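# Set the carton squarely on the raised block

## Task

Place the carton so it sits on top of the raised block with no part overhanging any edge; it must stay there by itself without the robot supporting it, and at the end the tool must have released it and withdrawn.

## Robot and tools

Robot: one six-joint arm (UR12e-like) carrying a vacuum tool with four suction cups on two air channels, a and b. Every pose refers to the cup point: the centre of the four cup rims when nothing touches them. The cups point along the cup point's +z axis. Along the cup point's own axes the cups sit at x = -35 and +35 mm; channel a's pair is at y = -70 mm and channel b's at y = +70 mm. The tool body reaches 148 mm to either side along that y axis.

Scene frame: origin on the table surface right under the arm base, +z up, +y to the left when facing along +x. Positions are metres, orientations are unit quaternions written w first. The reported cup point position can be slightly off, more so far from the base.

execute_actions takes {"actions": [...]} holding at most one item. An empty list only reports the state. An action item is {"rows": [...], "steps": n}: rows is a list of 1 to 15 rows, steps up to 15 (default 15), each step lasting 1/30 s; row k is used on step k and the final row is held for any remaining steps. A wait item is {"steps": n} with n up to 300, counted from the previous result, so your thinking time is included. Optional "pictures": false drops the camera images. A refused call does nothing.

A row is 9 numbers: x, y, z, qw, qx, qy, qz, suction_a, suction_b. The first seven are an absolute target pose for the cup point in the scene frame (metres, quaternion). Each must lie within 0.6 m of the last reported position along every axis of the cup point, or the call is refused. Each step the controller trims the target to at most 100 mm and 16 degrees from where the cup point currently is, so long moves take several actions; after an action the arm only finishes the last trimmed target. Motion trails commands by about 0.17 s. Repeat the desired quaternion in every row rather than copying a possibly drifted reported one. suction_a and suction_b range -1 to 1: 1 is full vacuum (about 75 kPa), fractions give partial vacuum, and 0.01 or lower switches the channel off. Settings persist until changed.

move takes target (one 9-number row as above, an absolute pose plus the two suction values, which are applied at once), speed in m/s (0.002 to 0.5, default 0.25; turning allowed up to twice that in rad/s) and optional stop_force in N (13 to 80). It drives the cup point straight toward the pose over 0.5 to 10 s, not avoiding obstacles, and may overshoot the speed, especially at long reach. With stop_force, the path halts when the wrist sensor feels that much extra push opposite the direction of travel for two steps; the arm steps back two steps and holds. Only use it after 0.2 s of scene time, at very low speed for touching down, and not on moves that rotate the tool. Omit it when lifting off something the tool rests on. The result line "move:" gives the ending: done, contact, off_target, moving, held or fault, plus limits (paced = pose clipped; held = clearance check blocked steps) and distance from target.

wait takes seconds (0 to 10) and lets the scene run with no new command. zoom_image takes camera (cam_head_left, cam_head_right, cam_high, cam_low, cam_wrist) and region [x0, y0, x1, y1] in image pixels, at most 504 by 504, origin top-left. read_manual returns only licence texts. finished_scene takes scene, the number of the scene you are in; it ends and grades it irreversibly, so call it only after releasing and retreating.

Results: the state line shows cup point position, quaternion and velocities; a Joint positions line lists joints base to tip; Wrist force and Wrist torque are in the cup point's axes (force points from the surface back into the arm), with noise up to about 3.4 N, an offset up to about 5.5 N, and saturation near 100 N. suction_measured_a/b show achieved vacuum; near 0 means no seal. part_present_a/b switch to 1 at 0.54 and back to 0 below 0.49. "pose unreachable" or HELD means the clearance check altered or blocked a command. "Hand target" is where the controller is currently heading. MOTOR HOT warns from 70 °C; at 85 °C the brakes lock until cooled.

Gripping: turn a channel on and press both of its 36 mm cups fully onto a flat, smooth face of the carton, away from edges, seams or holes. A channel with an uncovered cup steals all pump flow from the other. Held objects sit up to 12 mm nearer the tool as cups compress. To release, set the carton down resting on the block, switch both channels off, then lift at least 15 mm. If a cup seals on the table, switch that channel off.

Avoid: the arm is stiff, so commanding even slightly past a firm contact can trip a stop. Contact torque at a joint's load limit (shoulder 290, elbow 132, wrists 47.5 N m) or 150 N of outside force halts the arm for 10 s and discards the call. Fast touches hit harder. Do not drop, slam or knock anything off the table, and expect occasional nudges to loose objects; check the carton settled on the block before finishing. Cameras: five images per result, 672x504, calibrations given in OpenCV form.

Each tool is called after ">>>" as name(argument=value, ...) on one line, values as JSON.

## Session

>>> execute_actions(actions=[])

Scene clock: 0.00 s of 5300.00 s.
end_effector_position=(+0.6297, +0.0175, +0.5358) suction_measured_a=0.00 part_present_a=0 suction_measured_b=0.00 part_present_b=0 end_effector_quat_wxyz=(+0.001, +0.697, +0.717, -0.000) end_effector_velocity=(-0.000, +0.000, -0.000) end_effector_angular_velocity=(+0.000, +0.001, +0.001)
Joint positions: [-0.281 -1.702  1.855 -1.726 -1.571 -1.853]
Joint velocities: [ 0.001  0.     0.     0.    -0.    -0.001]
Wrist force (N, on the end effector, along its own x y z axes, offset not removed): no reading
Wrist torque (N m, same axes, about the end effector's origin, offset not removed): no reading
Hand target: +0.630, +0.017, +0.536; +0.001, +0.697, +0.717, -0.000
camera_calibration (this result's frames):
cam_wrist: T_world_to_cam=[[-0.996435, 0.0788334, 0.0300441, 0.617841], [0.0820109, 0.821602, 0.564132, -0.323691], [0.0197882, 0.564585, -0.825138, 0.554028], [0, 0, 0, 1]] pos_world=[0.631222, -0.0955576, 0.621191]

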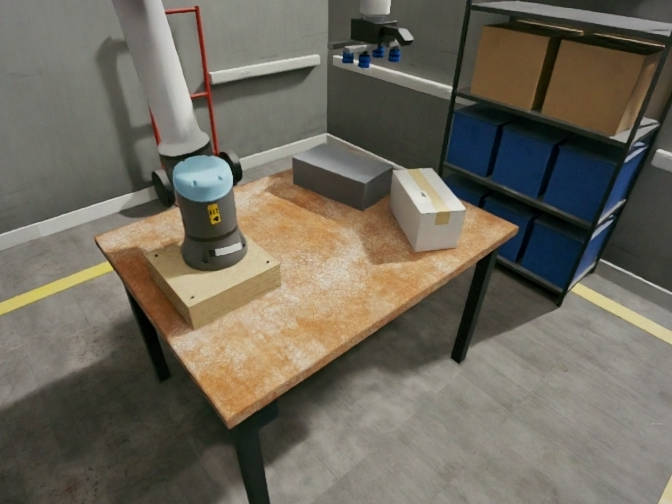

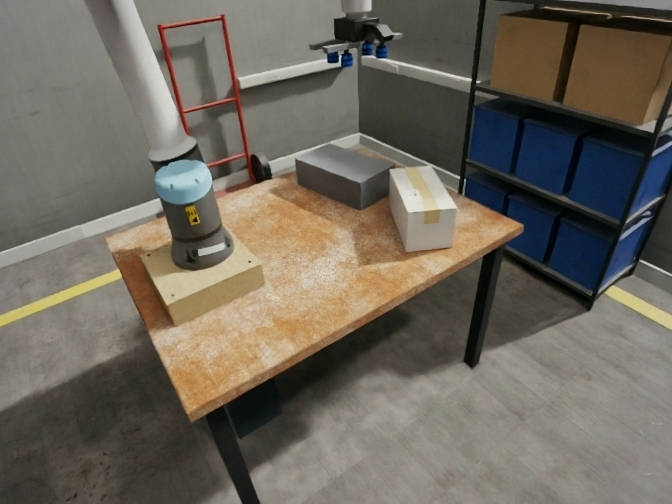

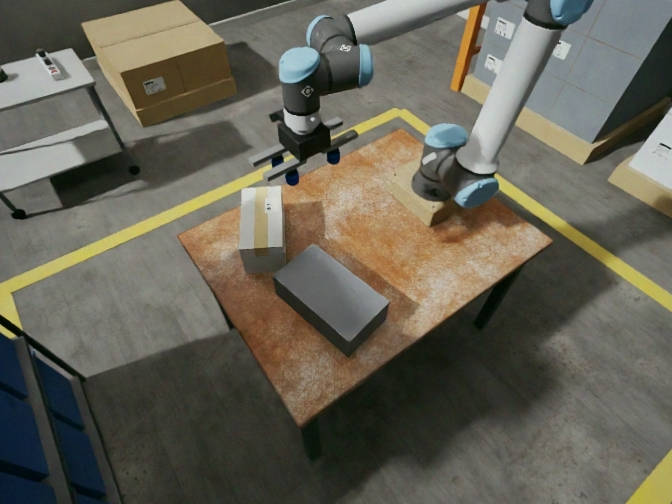

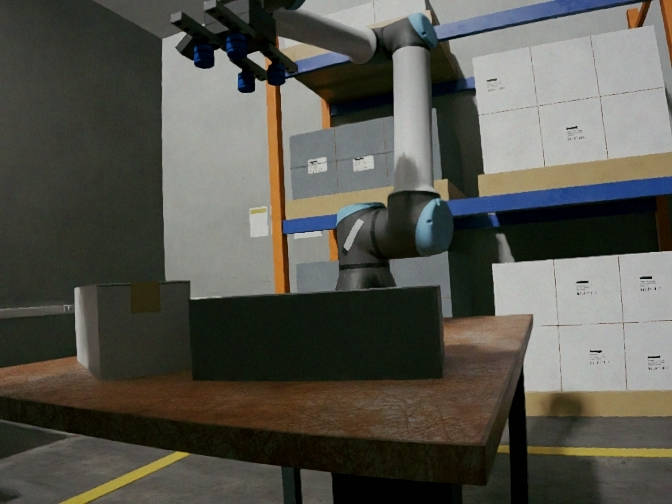

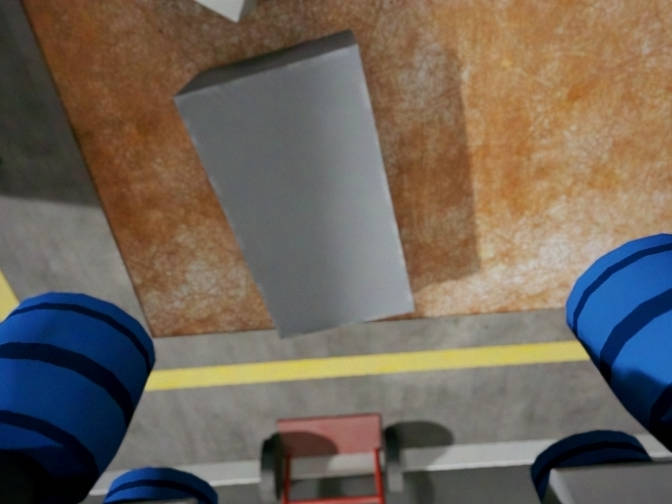

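>>> zoom_image(camera="cam_high", region=[200, 170, 420, 365])

>>> zoom_image(camera="cam_head_left", region=[270, 120, 500, 270])

>>> zoom_image(camera="cam_low", region=[40, 250, 480, 410])

Region (200, 170, 420, 365) of cam_high's 672x504 image, scaled by 2.291, with more detail than that image has; it fills the top 447 rows of this view, and the rest is white.

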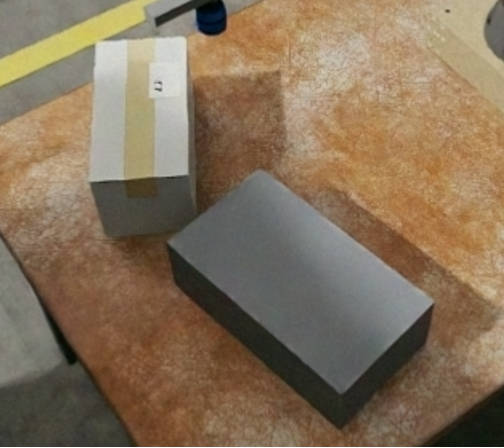

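Region (270, 120, 500, 270) of cam_head_left's 672x504 image, scaled by 2.191, with more detail than that image has; it fills the top 329 rows of this view, and the rest is white.

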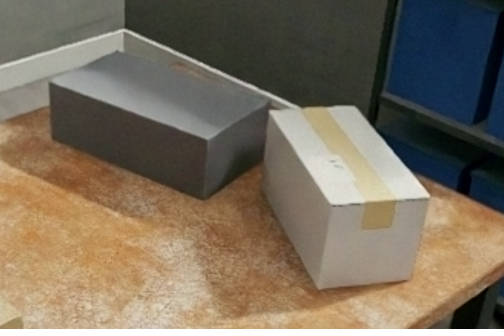

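Region (40, 250, 480, 410) of cam_low's 672x504 image, scaled by 1.145, with more detail than that image has; it fills the top 183 rows of this view, and the rest is white.

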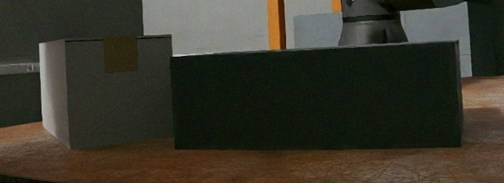

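>>> zoom_image(camera="cam_wrist", region=[130, 0, 470, 350])

Region (130, 0, 470, 350) of cam_wrist's 672x504 image, scaled by 1.440, with more detail than that image has; it fills the left 490 columns of this view, and the rest is white.

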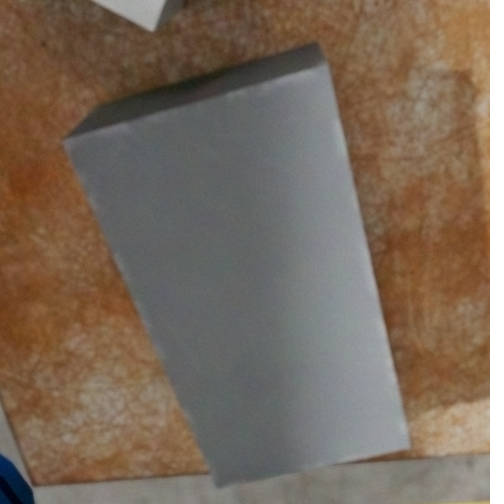

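>>> move(target=[0.69, -0.215, 0.32, 0, 0.2714, 0.9625, 0, 0, 0], speed=0.3)

Scene clock: 48.50 s of 5300.00 s.
end_effector_position=(+0.6900, -0.2151, +0.3201) suction_measured_a=0.00 part_present_a=0 suction_measured_b=0.00 part_present_b=0 end_effector_quat_wxyz=(-0.000, +0.272, +0.962, -0.000) end_effector_velocity=(+0.002, -0.001, -0.001) end_effector_angular_velocity=(+0.001, -0.002, +0.010)
Joint positions: [-0.574 -1.415  1.968 -2.125 -1.571 -3.137]
Joint velocities: [-0.001  0.003 -0.002 -0.003  0.002 -0.011]
Wrist force (N, on the end effector, along its own x y z axes, offset not removed): [-1.2 4.0 -0.8]
Wrist torque (N m, same axes, about the end effector's origin, offset not removed): [0.59 0.30 0.01]
Hand target: +0.690, -0.215, +0.320; -0.000, +0.271, +0.962, -0.000
Off the commanded pose: 0.000 m, 0 deg.
After step 90, 43.20 s passed at rest.
move: done
camera_calibration (this result's frames):
cam_wrist: T_world_to_cam=[[-0.611817, -0.790356, 0.0319049, 0.249824], [-0.641108, 0.519102, 0.565256, 0.417682], [-0.463315, 0.325378, -0.824299, 0.787756], [0, 0, 0, 1]] pos_world=[0.785605, -0.275689, 0.405279]

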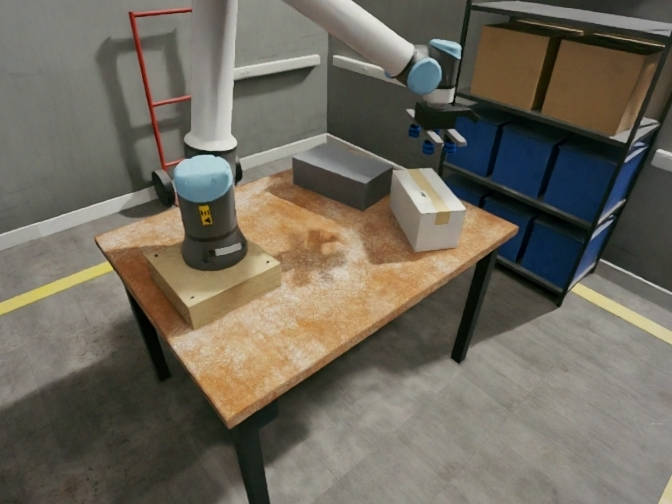

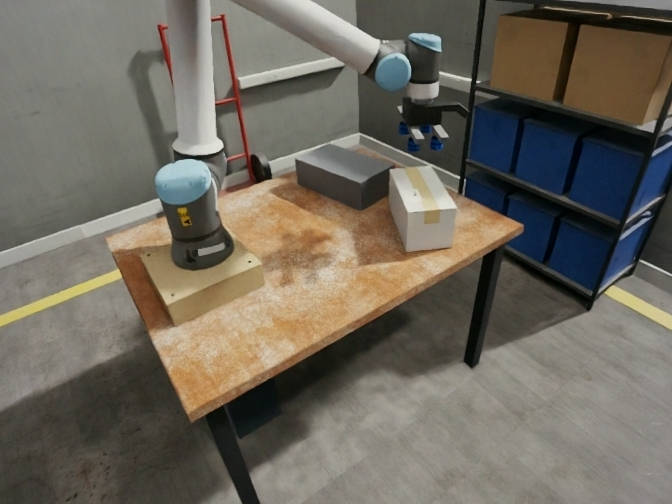

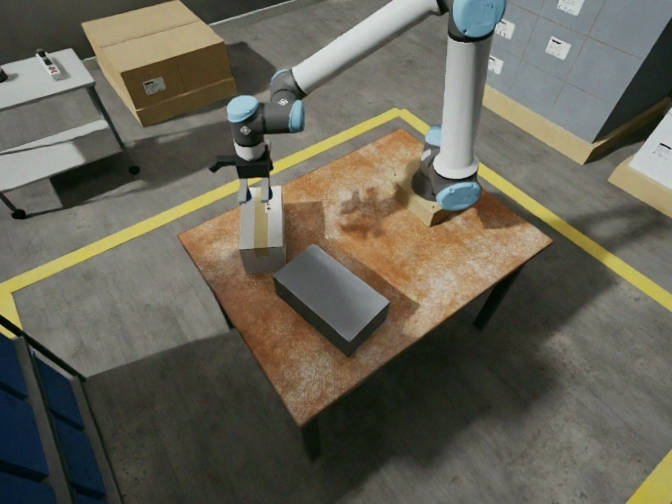

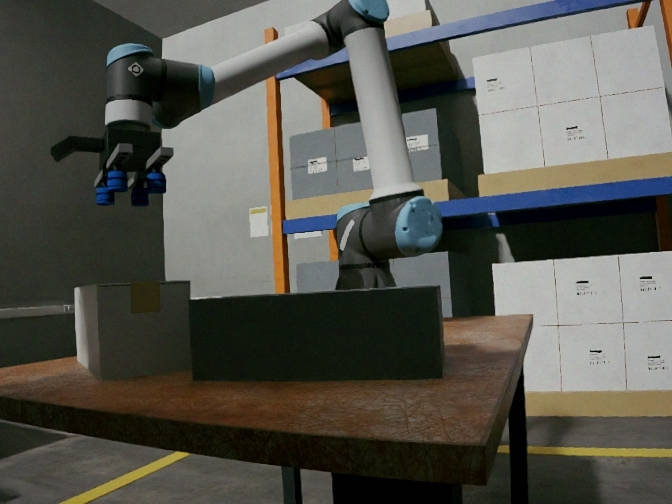

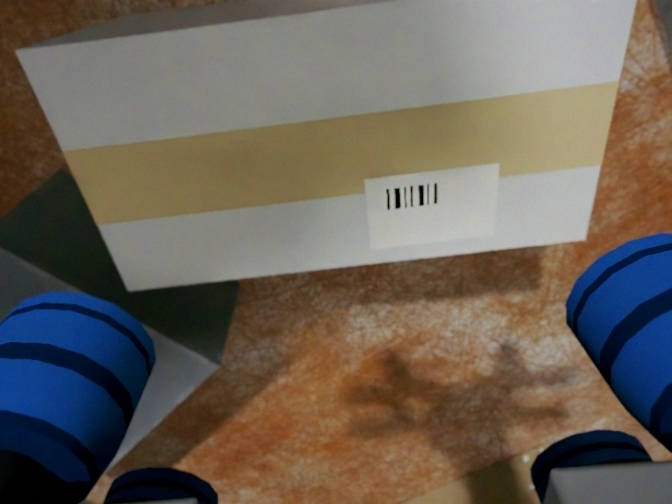

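>>> move(target=[0.691, -0.216, 0.175, 0, 0.2714, 0.9625, 0, 0, 0], speed=0.15)

Scene clock: 63.67 s of 5300.00 s.
end_effector_position=(+0.6911, -0.2161, +0.1752) suction_measured_a=0.00 part_present_a=0 suction_measured_b=0.00 part_present_b=0 end_effector_quat_wxyz=(-0.000, +0.271, +0.962, -0.000) end_effector_velocity=(-0.000, +0.001, -0.003) end_effector_angular_velocity=(+0.000, +0.001, +0.003)
Joint positions: [-0.574 -1.245  2.073 -2.398 -1.57  -3.138]
Joint velocities: [ 0.002  0.004  0.002 -0.004 -0.    -0.002]
Wrist force (N, on the end effector, along its own x y z axes, offset not removed): [-2.6 6.2 1.6]
Wrist torque (N m, same axes, about the end effector's origin, offset not removed): [0.98 0.54 0.16]
Hand target: +0.691, -0.216, +0.175; -0.000, +0.271, +0.962, -0.000
Off the commanded pose: 0.000 m, 0 deg.
After step 90, 10.63 s passed at rest.
move: done
camera_calibration (this result's frames):
cam_wrist: T_world_to_cam=[[-0.611144, -0.790903, 0.0312361, 0.253845], [-0.641784, 0.518243, 0.565276, 0.50111], [-0.463266, 0.325418, -0.82431, 0.66909], [0, 0, 0, 1]] pos_world=[0.786708, -0.276664, 0.260343]

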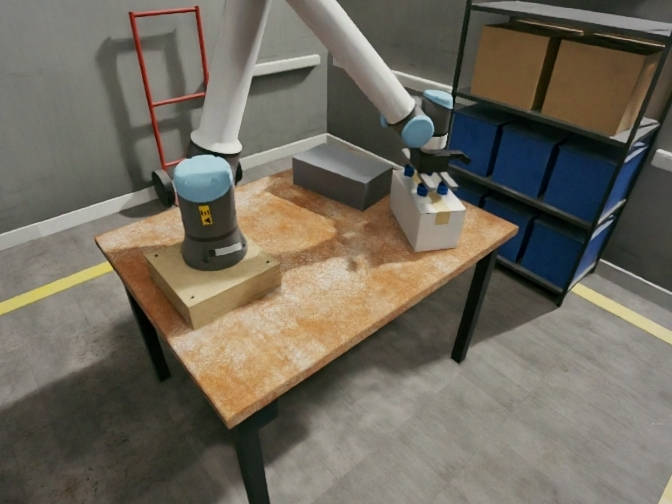

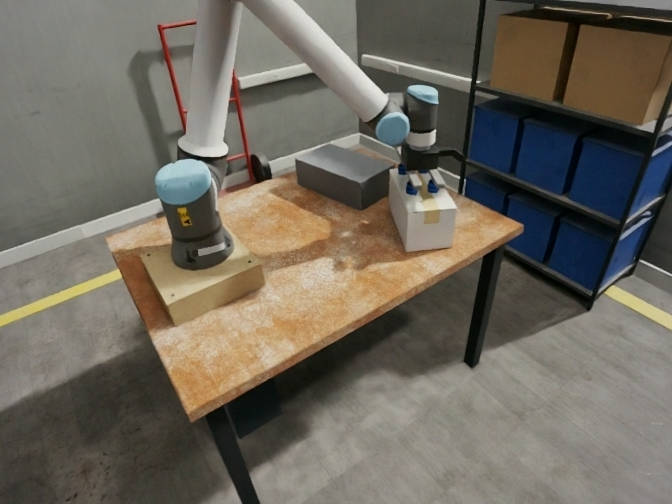

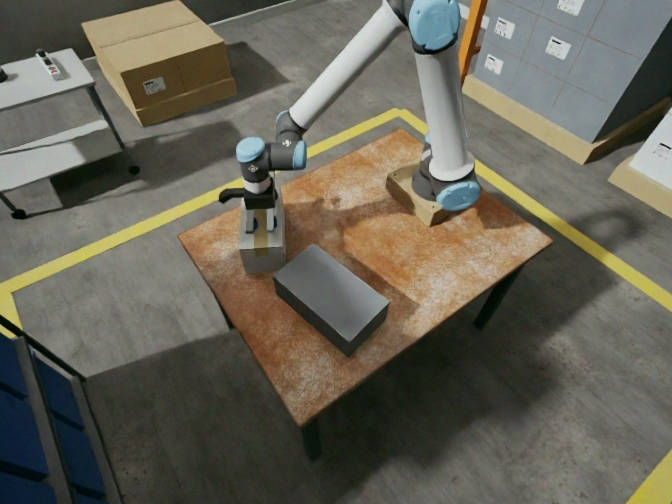

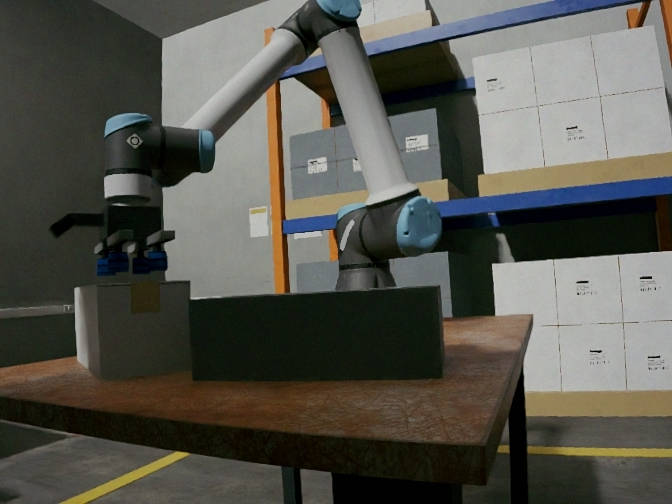

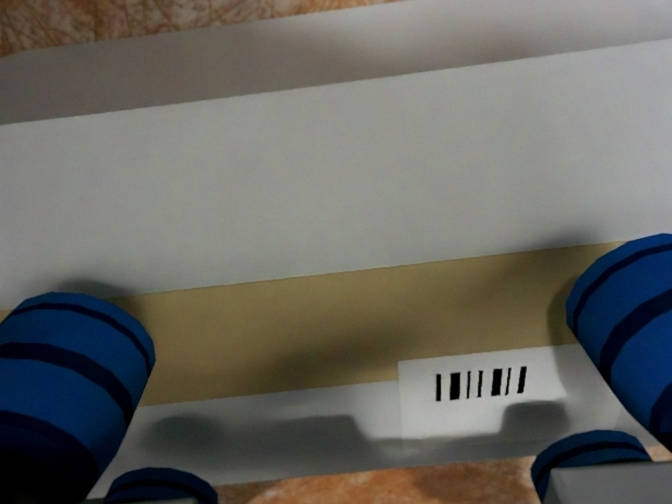

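>>> move(target=[0.694, -0.218, 0.135, 0, 0.2714, 0.9625, 0, 1, 1], speed=0.008, stop_force=15)

Scene clock: 76.17 s of 5300.00 s.
end_effector_position=(+0.6938, -0.2178, +0.1407) suction_measured_a=0.90 part_present_a=1 suction_measured_b=0.90 part_present_b=1 end_effector_quat_wxyz=(+0.000, +0.271, +0.962, -0.000) end_effector_velocity=(-0.002, -0.000, +0.000) end_effector_angular_velocity=(+0.001, +0.004, -0.002)
Joint positions: [-0.574 -1.193  2.083 -2.462 -1.57  -3.138]
Joint velocities: [-0.001 -0.002  0.001  0.005 -0.001  0.   ]
Wrist force (N, on the end effector, along its own x y z axes, offset not removed): [6.7 8.3 -13.7]
Wrist torque (N m, same axes, about the end effector's origin, offset not removed): [1.77 -2.07 0.18]
Hand target: +0.694, -0.218, +0.141; +0.000, +0.271, +0.962, -0.000
Off the commanded pose: 0.006 m, 0 deg.
After step 90, 4.80 s passed at rest.
move: contact
camera_calibration (this result's frames):
cam_wrist: T_world_to_cam=[[-0.611122, -0.790921, 0.0312054, 0.255169], [-0.642054, 0.518383, 0.564842, 0.523496], [-0.462921, 0.325152, -0.824609, 0.642229], [0, 0, 0, 1]] pos_world=[0.789354, -0.278375, 0.225933]

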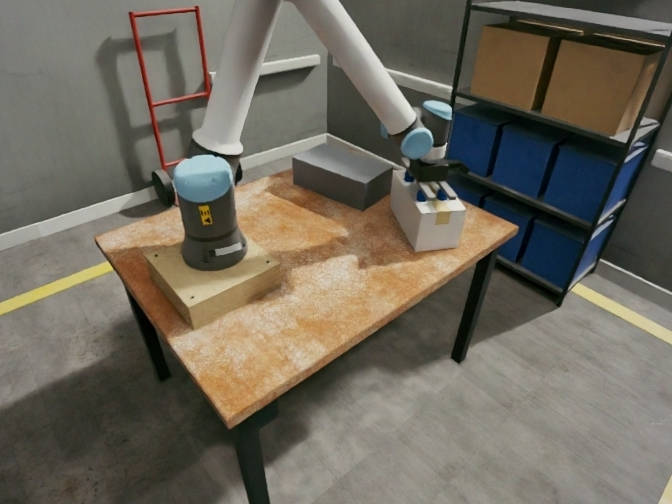

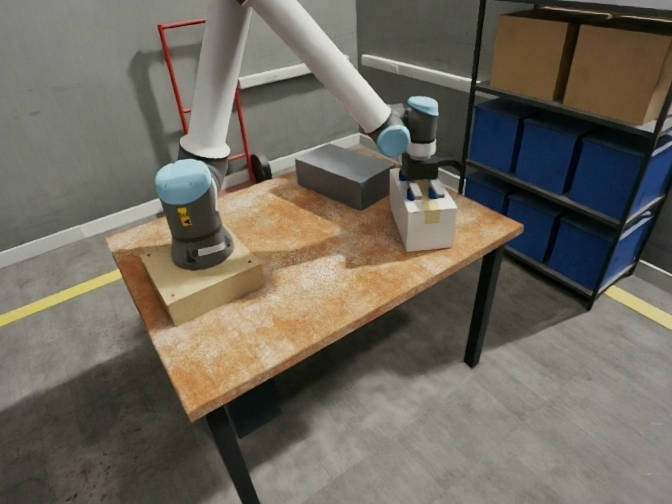

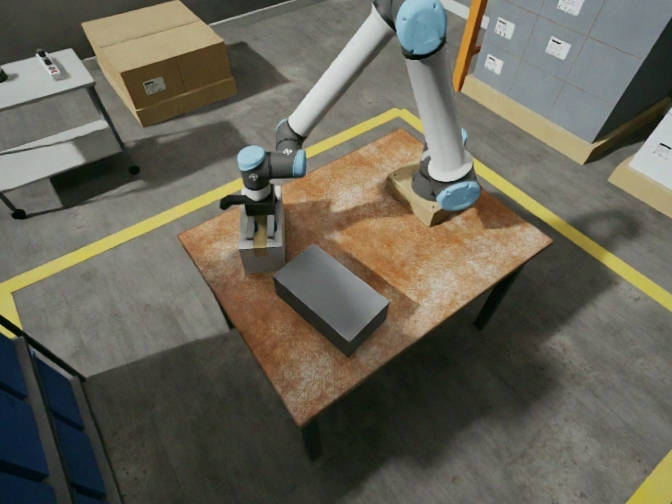

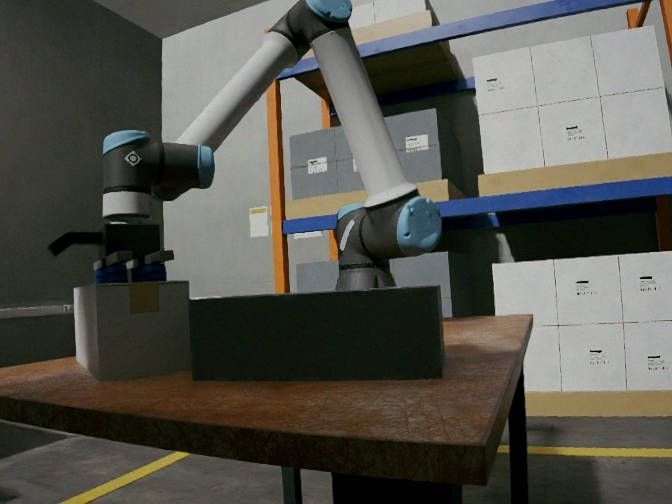

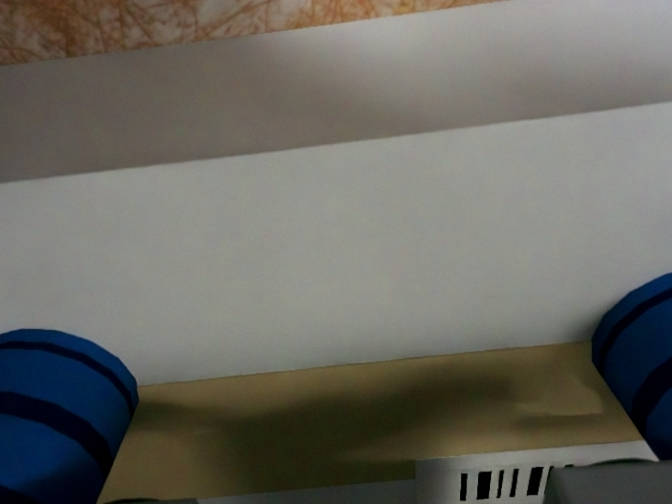

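>>> move(target=[0.694, -0.218, 0.31, 0, 0.2714, 0.9625, 0, 1, 1], speed=0.1)

>>> move(target=[0.668, 0.193, 0.31, 0, -0.0854, 0.9963, 0, 1, 1], speed=0.2)

Scene clock: 82.43 s of 5300.00 s.
end_effector_position=(+0.6939, -0.2179, +0.3098) suction_measured_a=0.90 part_present_a=1 suction_measured_b=0.90 part_present_b=1 end_effector_quat_wxyz=(+0.000, +0.271, +0.962, +0.000) end_effector_velocity=(-0.001, +0.002, +0.002) end_effector_angular_velocity=(+0.001, +0.002, +0.001)
Joint positions: [-0.575 -1.398  1.97  -2.142 -1.57  -3.139]
Joint velocities: [ 0.002 -0.003 -0.001  0.006 -0.     0.001]
Wrist force (N, on the end effector, along its own x y z axes, offset not removed): [-1.4 3.0 18.0]
Wrist torque (N m, same axes, about the end effector's origin, offset not removed): [0.92 0.46 0.11]
Hand target: +0.694, -0.218, +0.310; +0.000, +0.271, +0.962, -0.000
Off the commanded pose: 0.000 m, 0 deg.
move: done
camera_calibration (this result's frames):
cam_wrist: T_world_to_cam=[[-0.611112, -0.790928, 0.0312219, 0.249879], [-0.641812, 0.518211, 0.565274, 0.427718], [-0.463271, 0.325407, -0.824312, 0.781967], [0, 0, 0, 1]] pos_world=[0.789481, -0.278469, 0.395005]

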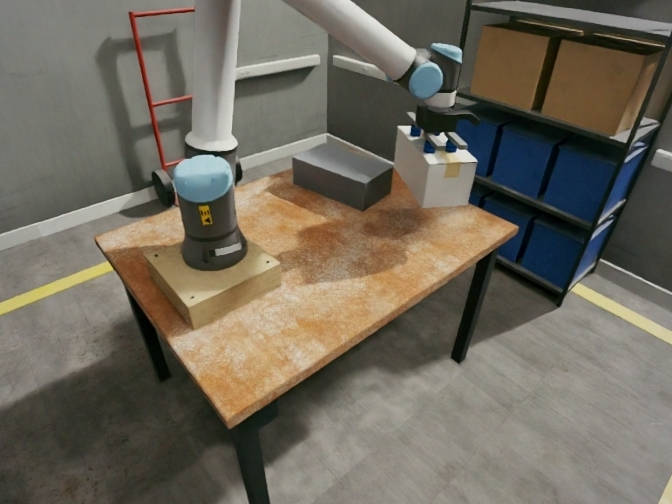

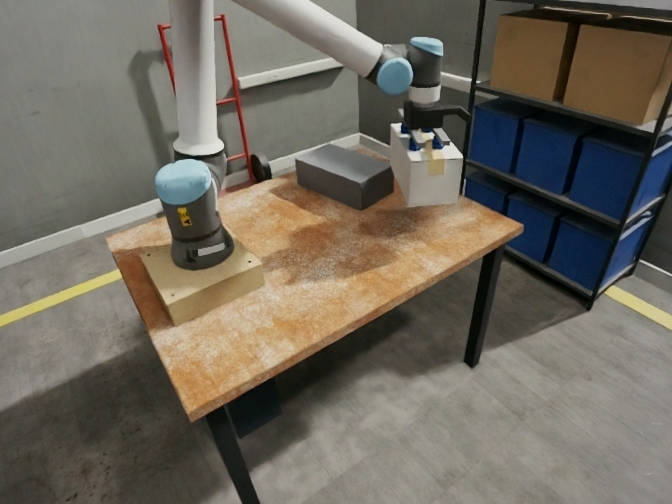

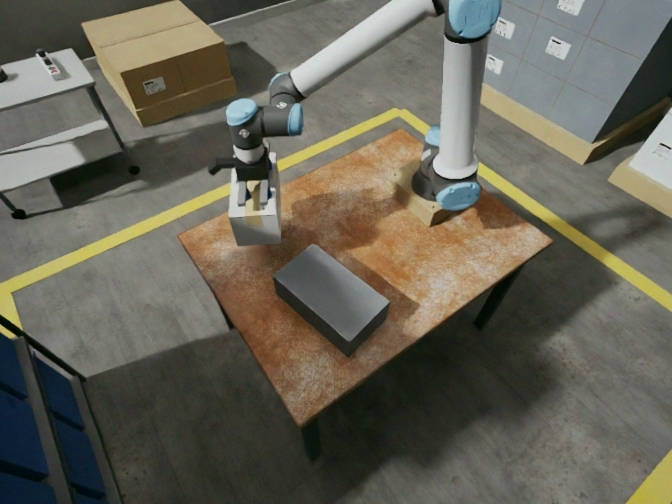

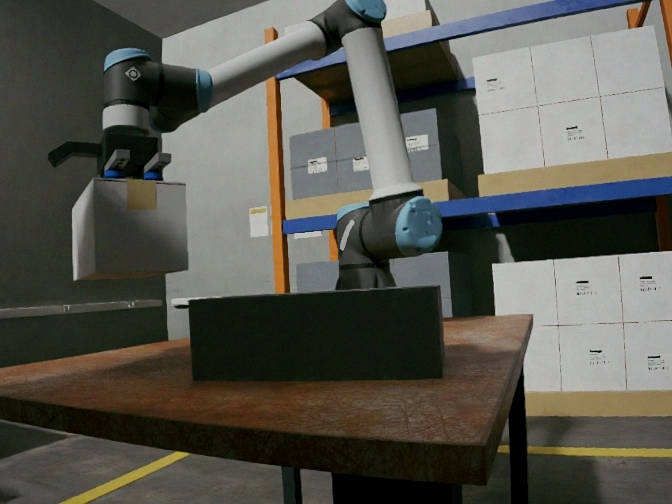

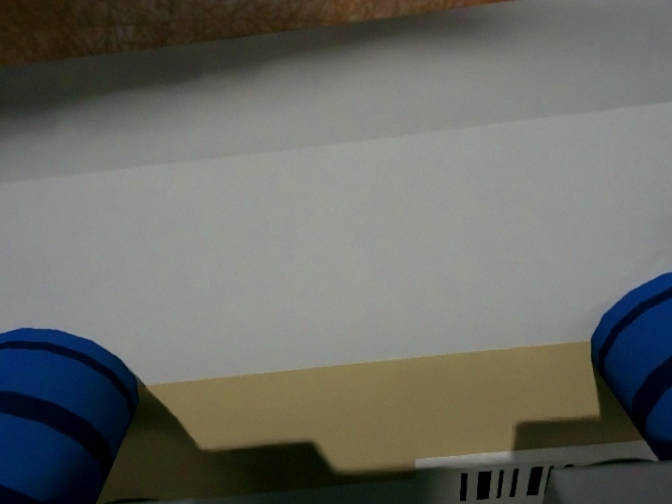

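Scene clock: 85.10 s of 5300.00 s.
end_effector_position=(+0.6682, +0.1931, +0.3100) suction_measured_a=0.90 part_present_a=1 suction_measured_b=0.90 part_present_b=1 end_effector_quat_wxyz=(+0.000, -0.085, +0.996, +0.000) end_effector_velocity=(+0.000, +0.003, +0.000) end_effector_angular_velocity=(-0.000, -0.001, +0.004)
Joint positions: [-0.    -1.448  2.028 -2.152 -1.569 -3.285]
Joint velocities: [ 0.005  0.001 -0.002  0.    -0.     0.001]
Wrist force (N, on the end effector, along its own x y z axes, offset not removed): [1.2 4.1 18.6]
Wrist torque (N m, same axes, about the end effector's origin, offset not removed): [1.16 0.09 0.14]
Hand target: +0.668, +0.193, +0.310; +0.000, -0.085, +0.996, +0.000
Off the commanded pose: 0.000 m, 0 deg.
move: done
camera_calibration (this result's frames):
cam_wrist: T_world_to_cam=[[0.0622715, -0.997601, 0.0302571, 0.149554], [-0.824518, -0.0343373, 0.564793, 0.427123], [-0.562399, -0.0601181, -0.824678, 0.777308], [0, 0, 0, 1]] pos_world=[0.780015, 0.210592, 0.395267]

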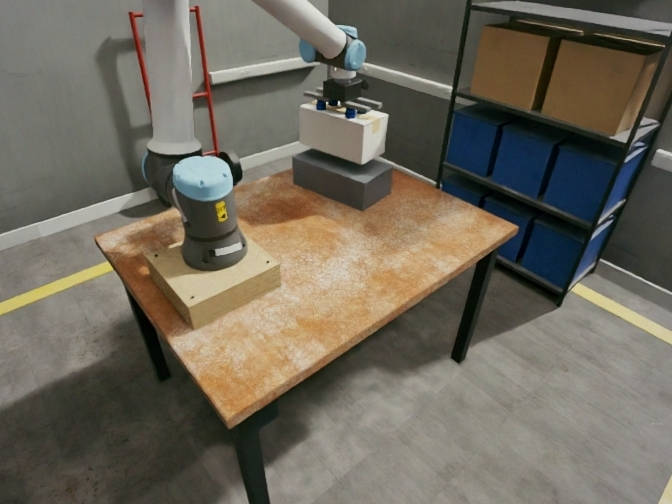

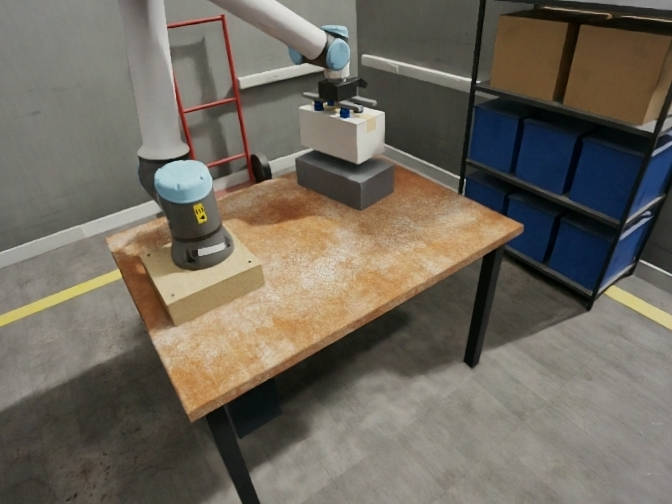

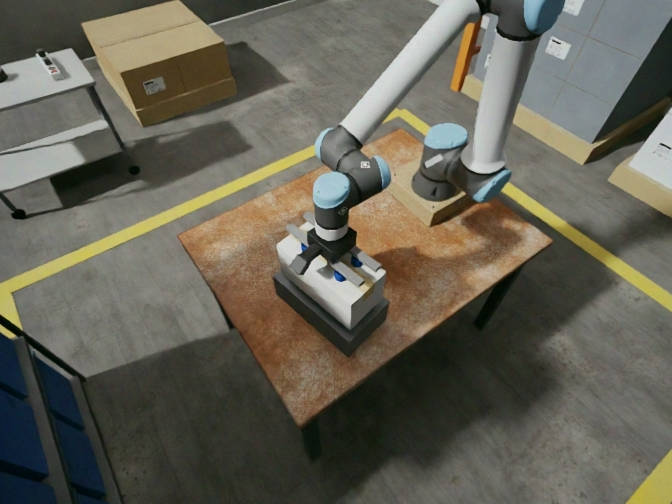

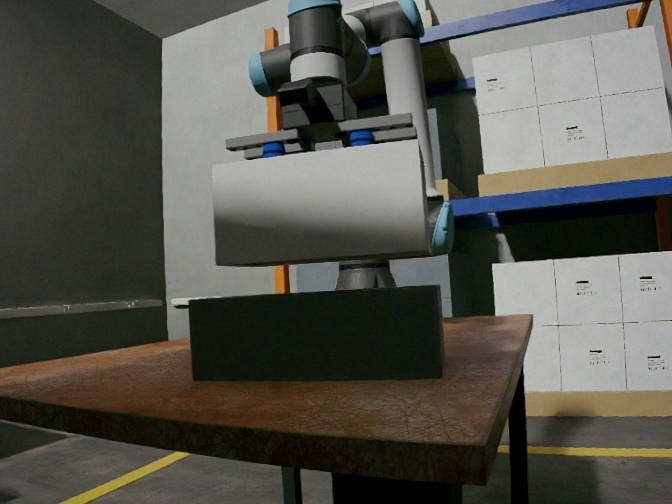

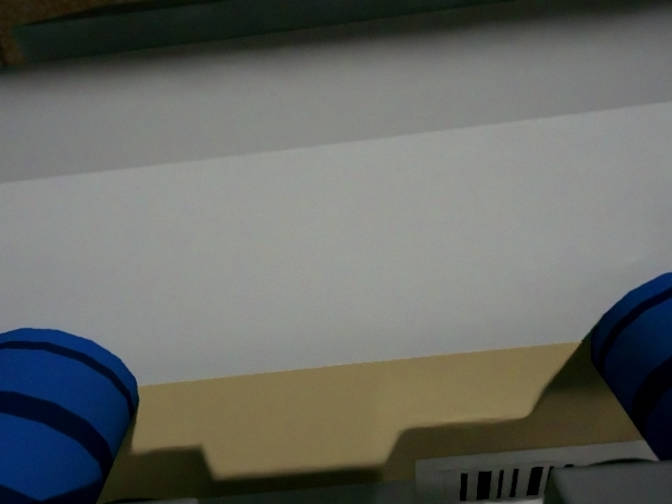

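>>> move(target=[0.668, 0.193, 0.272, 0, -0.0854, 0.9963, 0, 1, 1], speed=0.04)

>>> zoom_image(camera="cam_high", region=[250, 210, 410, 370])

>>> zoom_image(camera="cam_head_left", region=[270, 90, 420, 220])

>>> zoom_image(camera="cam_low", region=[170, 170, 470, 390])

Scene clock: 90.93 s of 5300.00 s.
end_effector_position=(+0.6680, +0.1930, +0.2723) suction_measured_a=0.90 part_present_a=1 suction_measured_b=0.90 part_present_b=1 end_effector_quat_wxyz=(-0.000, -0.085, +0.996, +0.000) end_effector_velocity=(+0.000, +0.000, -0.002) end_effector_angular_velocity=(+0.000, -0.000, -0.000)
Joint positions: [-0.    -1.408  2.062 -2.225 -1.57  -3.285]
Joint velocities: [ 0.     0.003  0.002 -0.005  0.     0.001]
Wrist force (N, on the end effector, along its own x y z axes, offset not removed): [2.3 4.1 17.5]
Wrist torque (N m, same axes, about the end effector's origin, offset not removed): [1.05 -0.07 0.12]
Hand target: +0.668, +0.193, +0.272; -0.000, -0.085, +0.996, +0.000
Off the commanded pose: 0.000 m, 0 deg.
move: done
camera_calibration (this result's frames):
cam_wrist: T_world_to_cam=[[0.0627807, -0.997539, 0.0312242, 0.149964], [-0.824196, -0.0341776, 0.565272, 0.447869], [-0.562813, -0.0612231, -0.824313, 0.746483], [0, 0, 0, 1]] pos_world=[0.779848, 0.210604, 0.357485]

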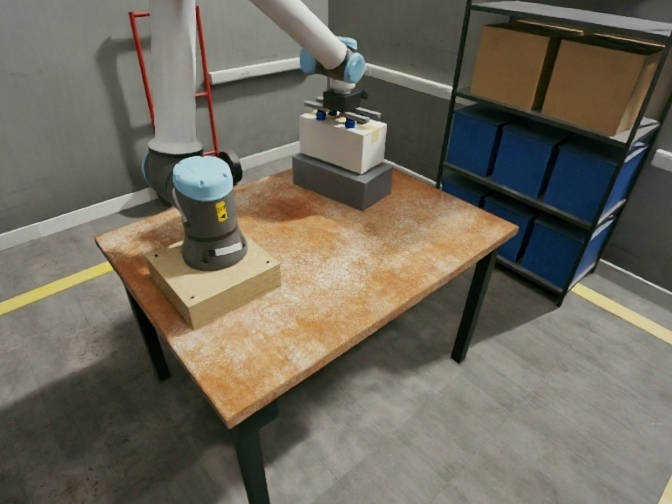

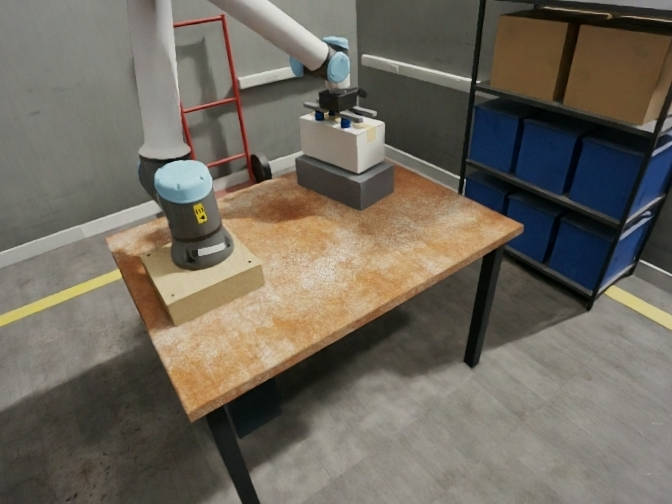

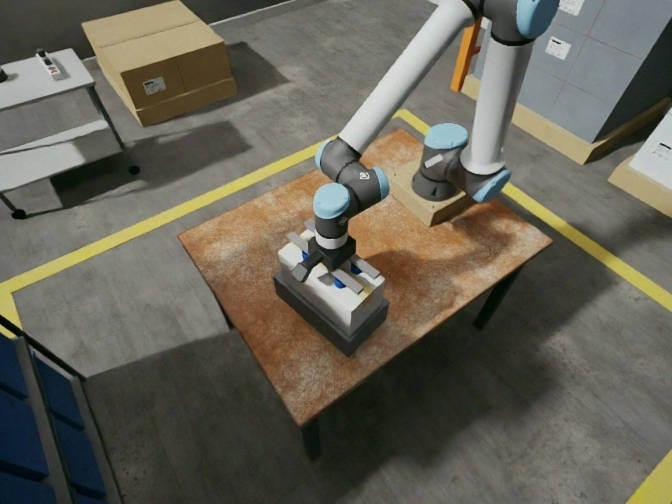

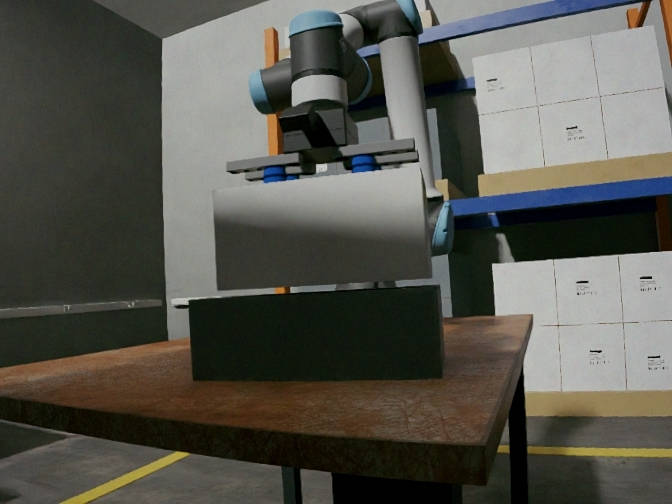

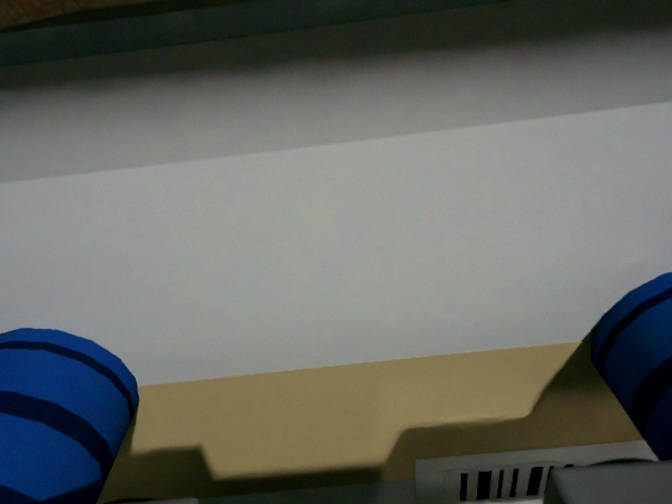

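Region (250, 210, 410, 370) of cam_high's 672x504 image, scaled by 3.150, with more detail than that image has.

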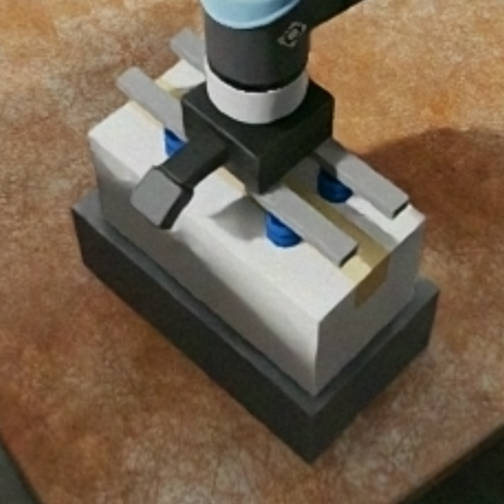

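Region (270, 90, 420, 220) of cam_head_left's 672x504 image, scaled by 3.360, with more detail than that image has; it fills the top 437 rows of this view, and the rest is white.

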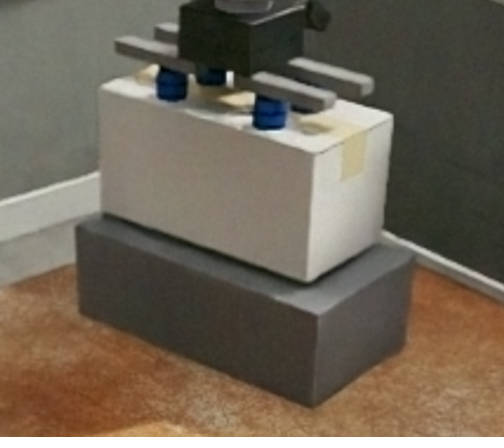

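Region (170, 170, 470, 390) of cam_low's 672x504 image, scaled by 1.680, with more detail than that image has; it fills the top 370 rows of this view, and the rest is white.

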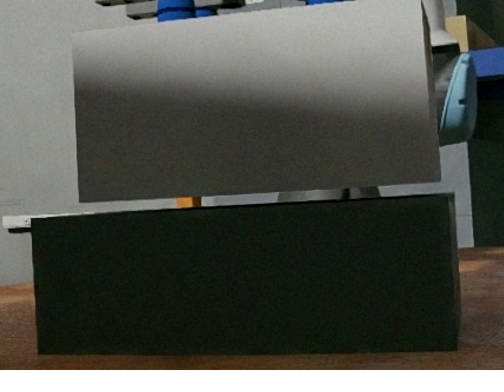

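>>> zoom_image(camera="cam_wrist", region=[0, 0, 400, 110])

Region (0, 0, 400, 110) of cam_wrist's 672x504 image, scaled by 1.260, with more detail than that image has; it fills the top 139 rows of this view, and the rest is white.

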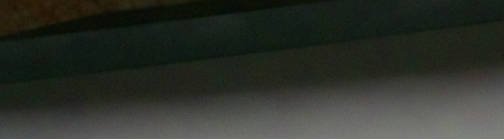

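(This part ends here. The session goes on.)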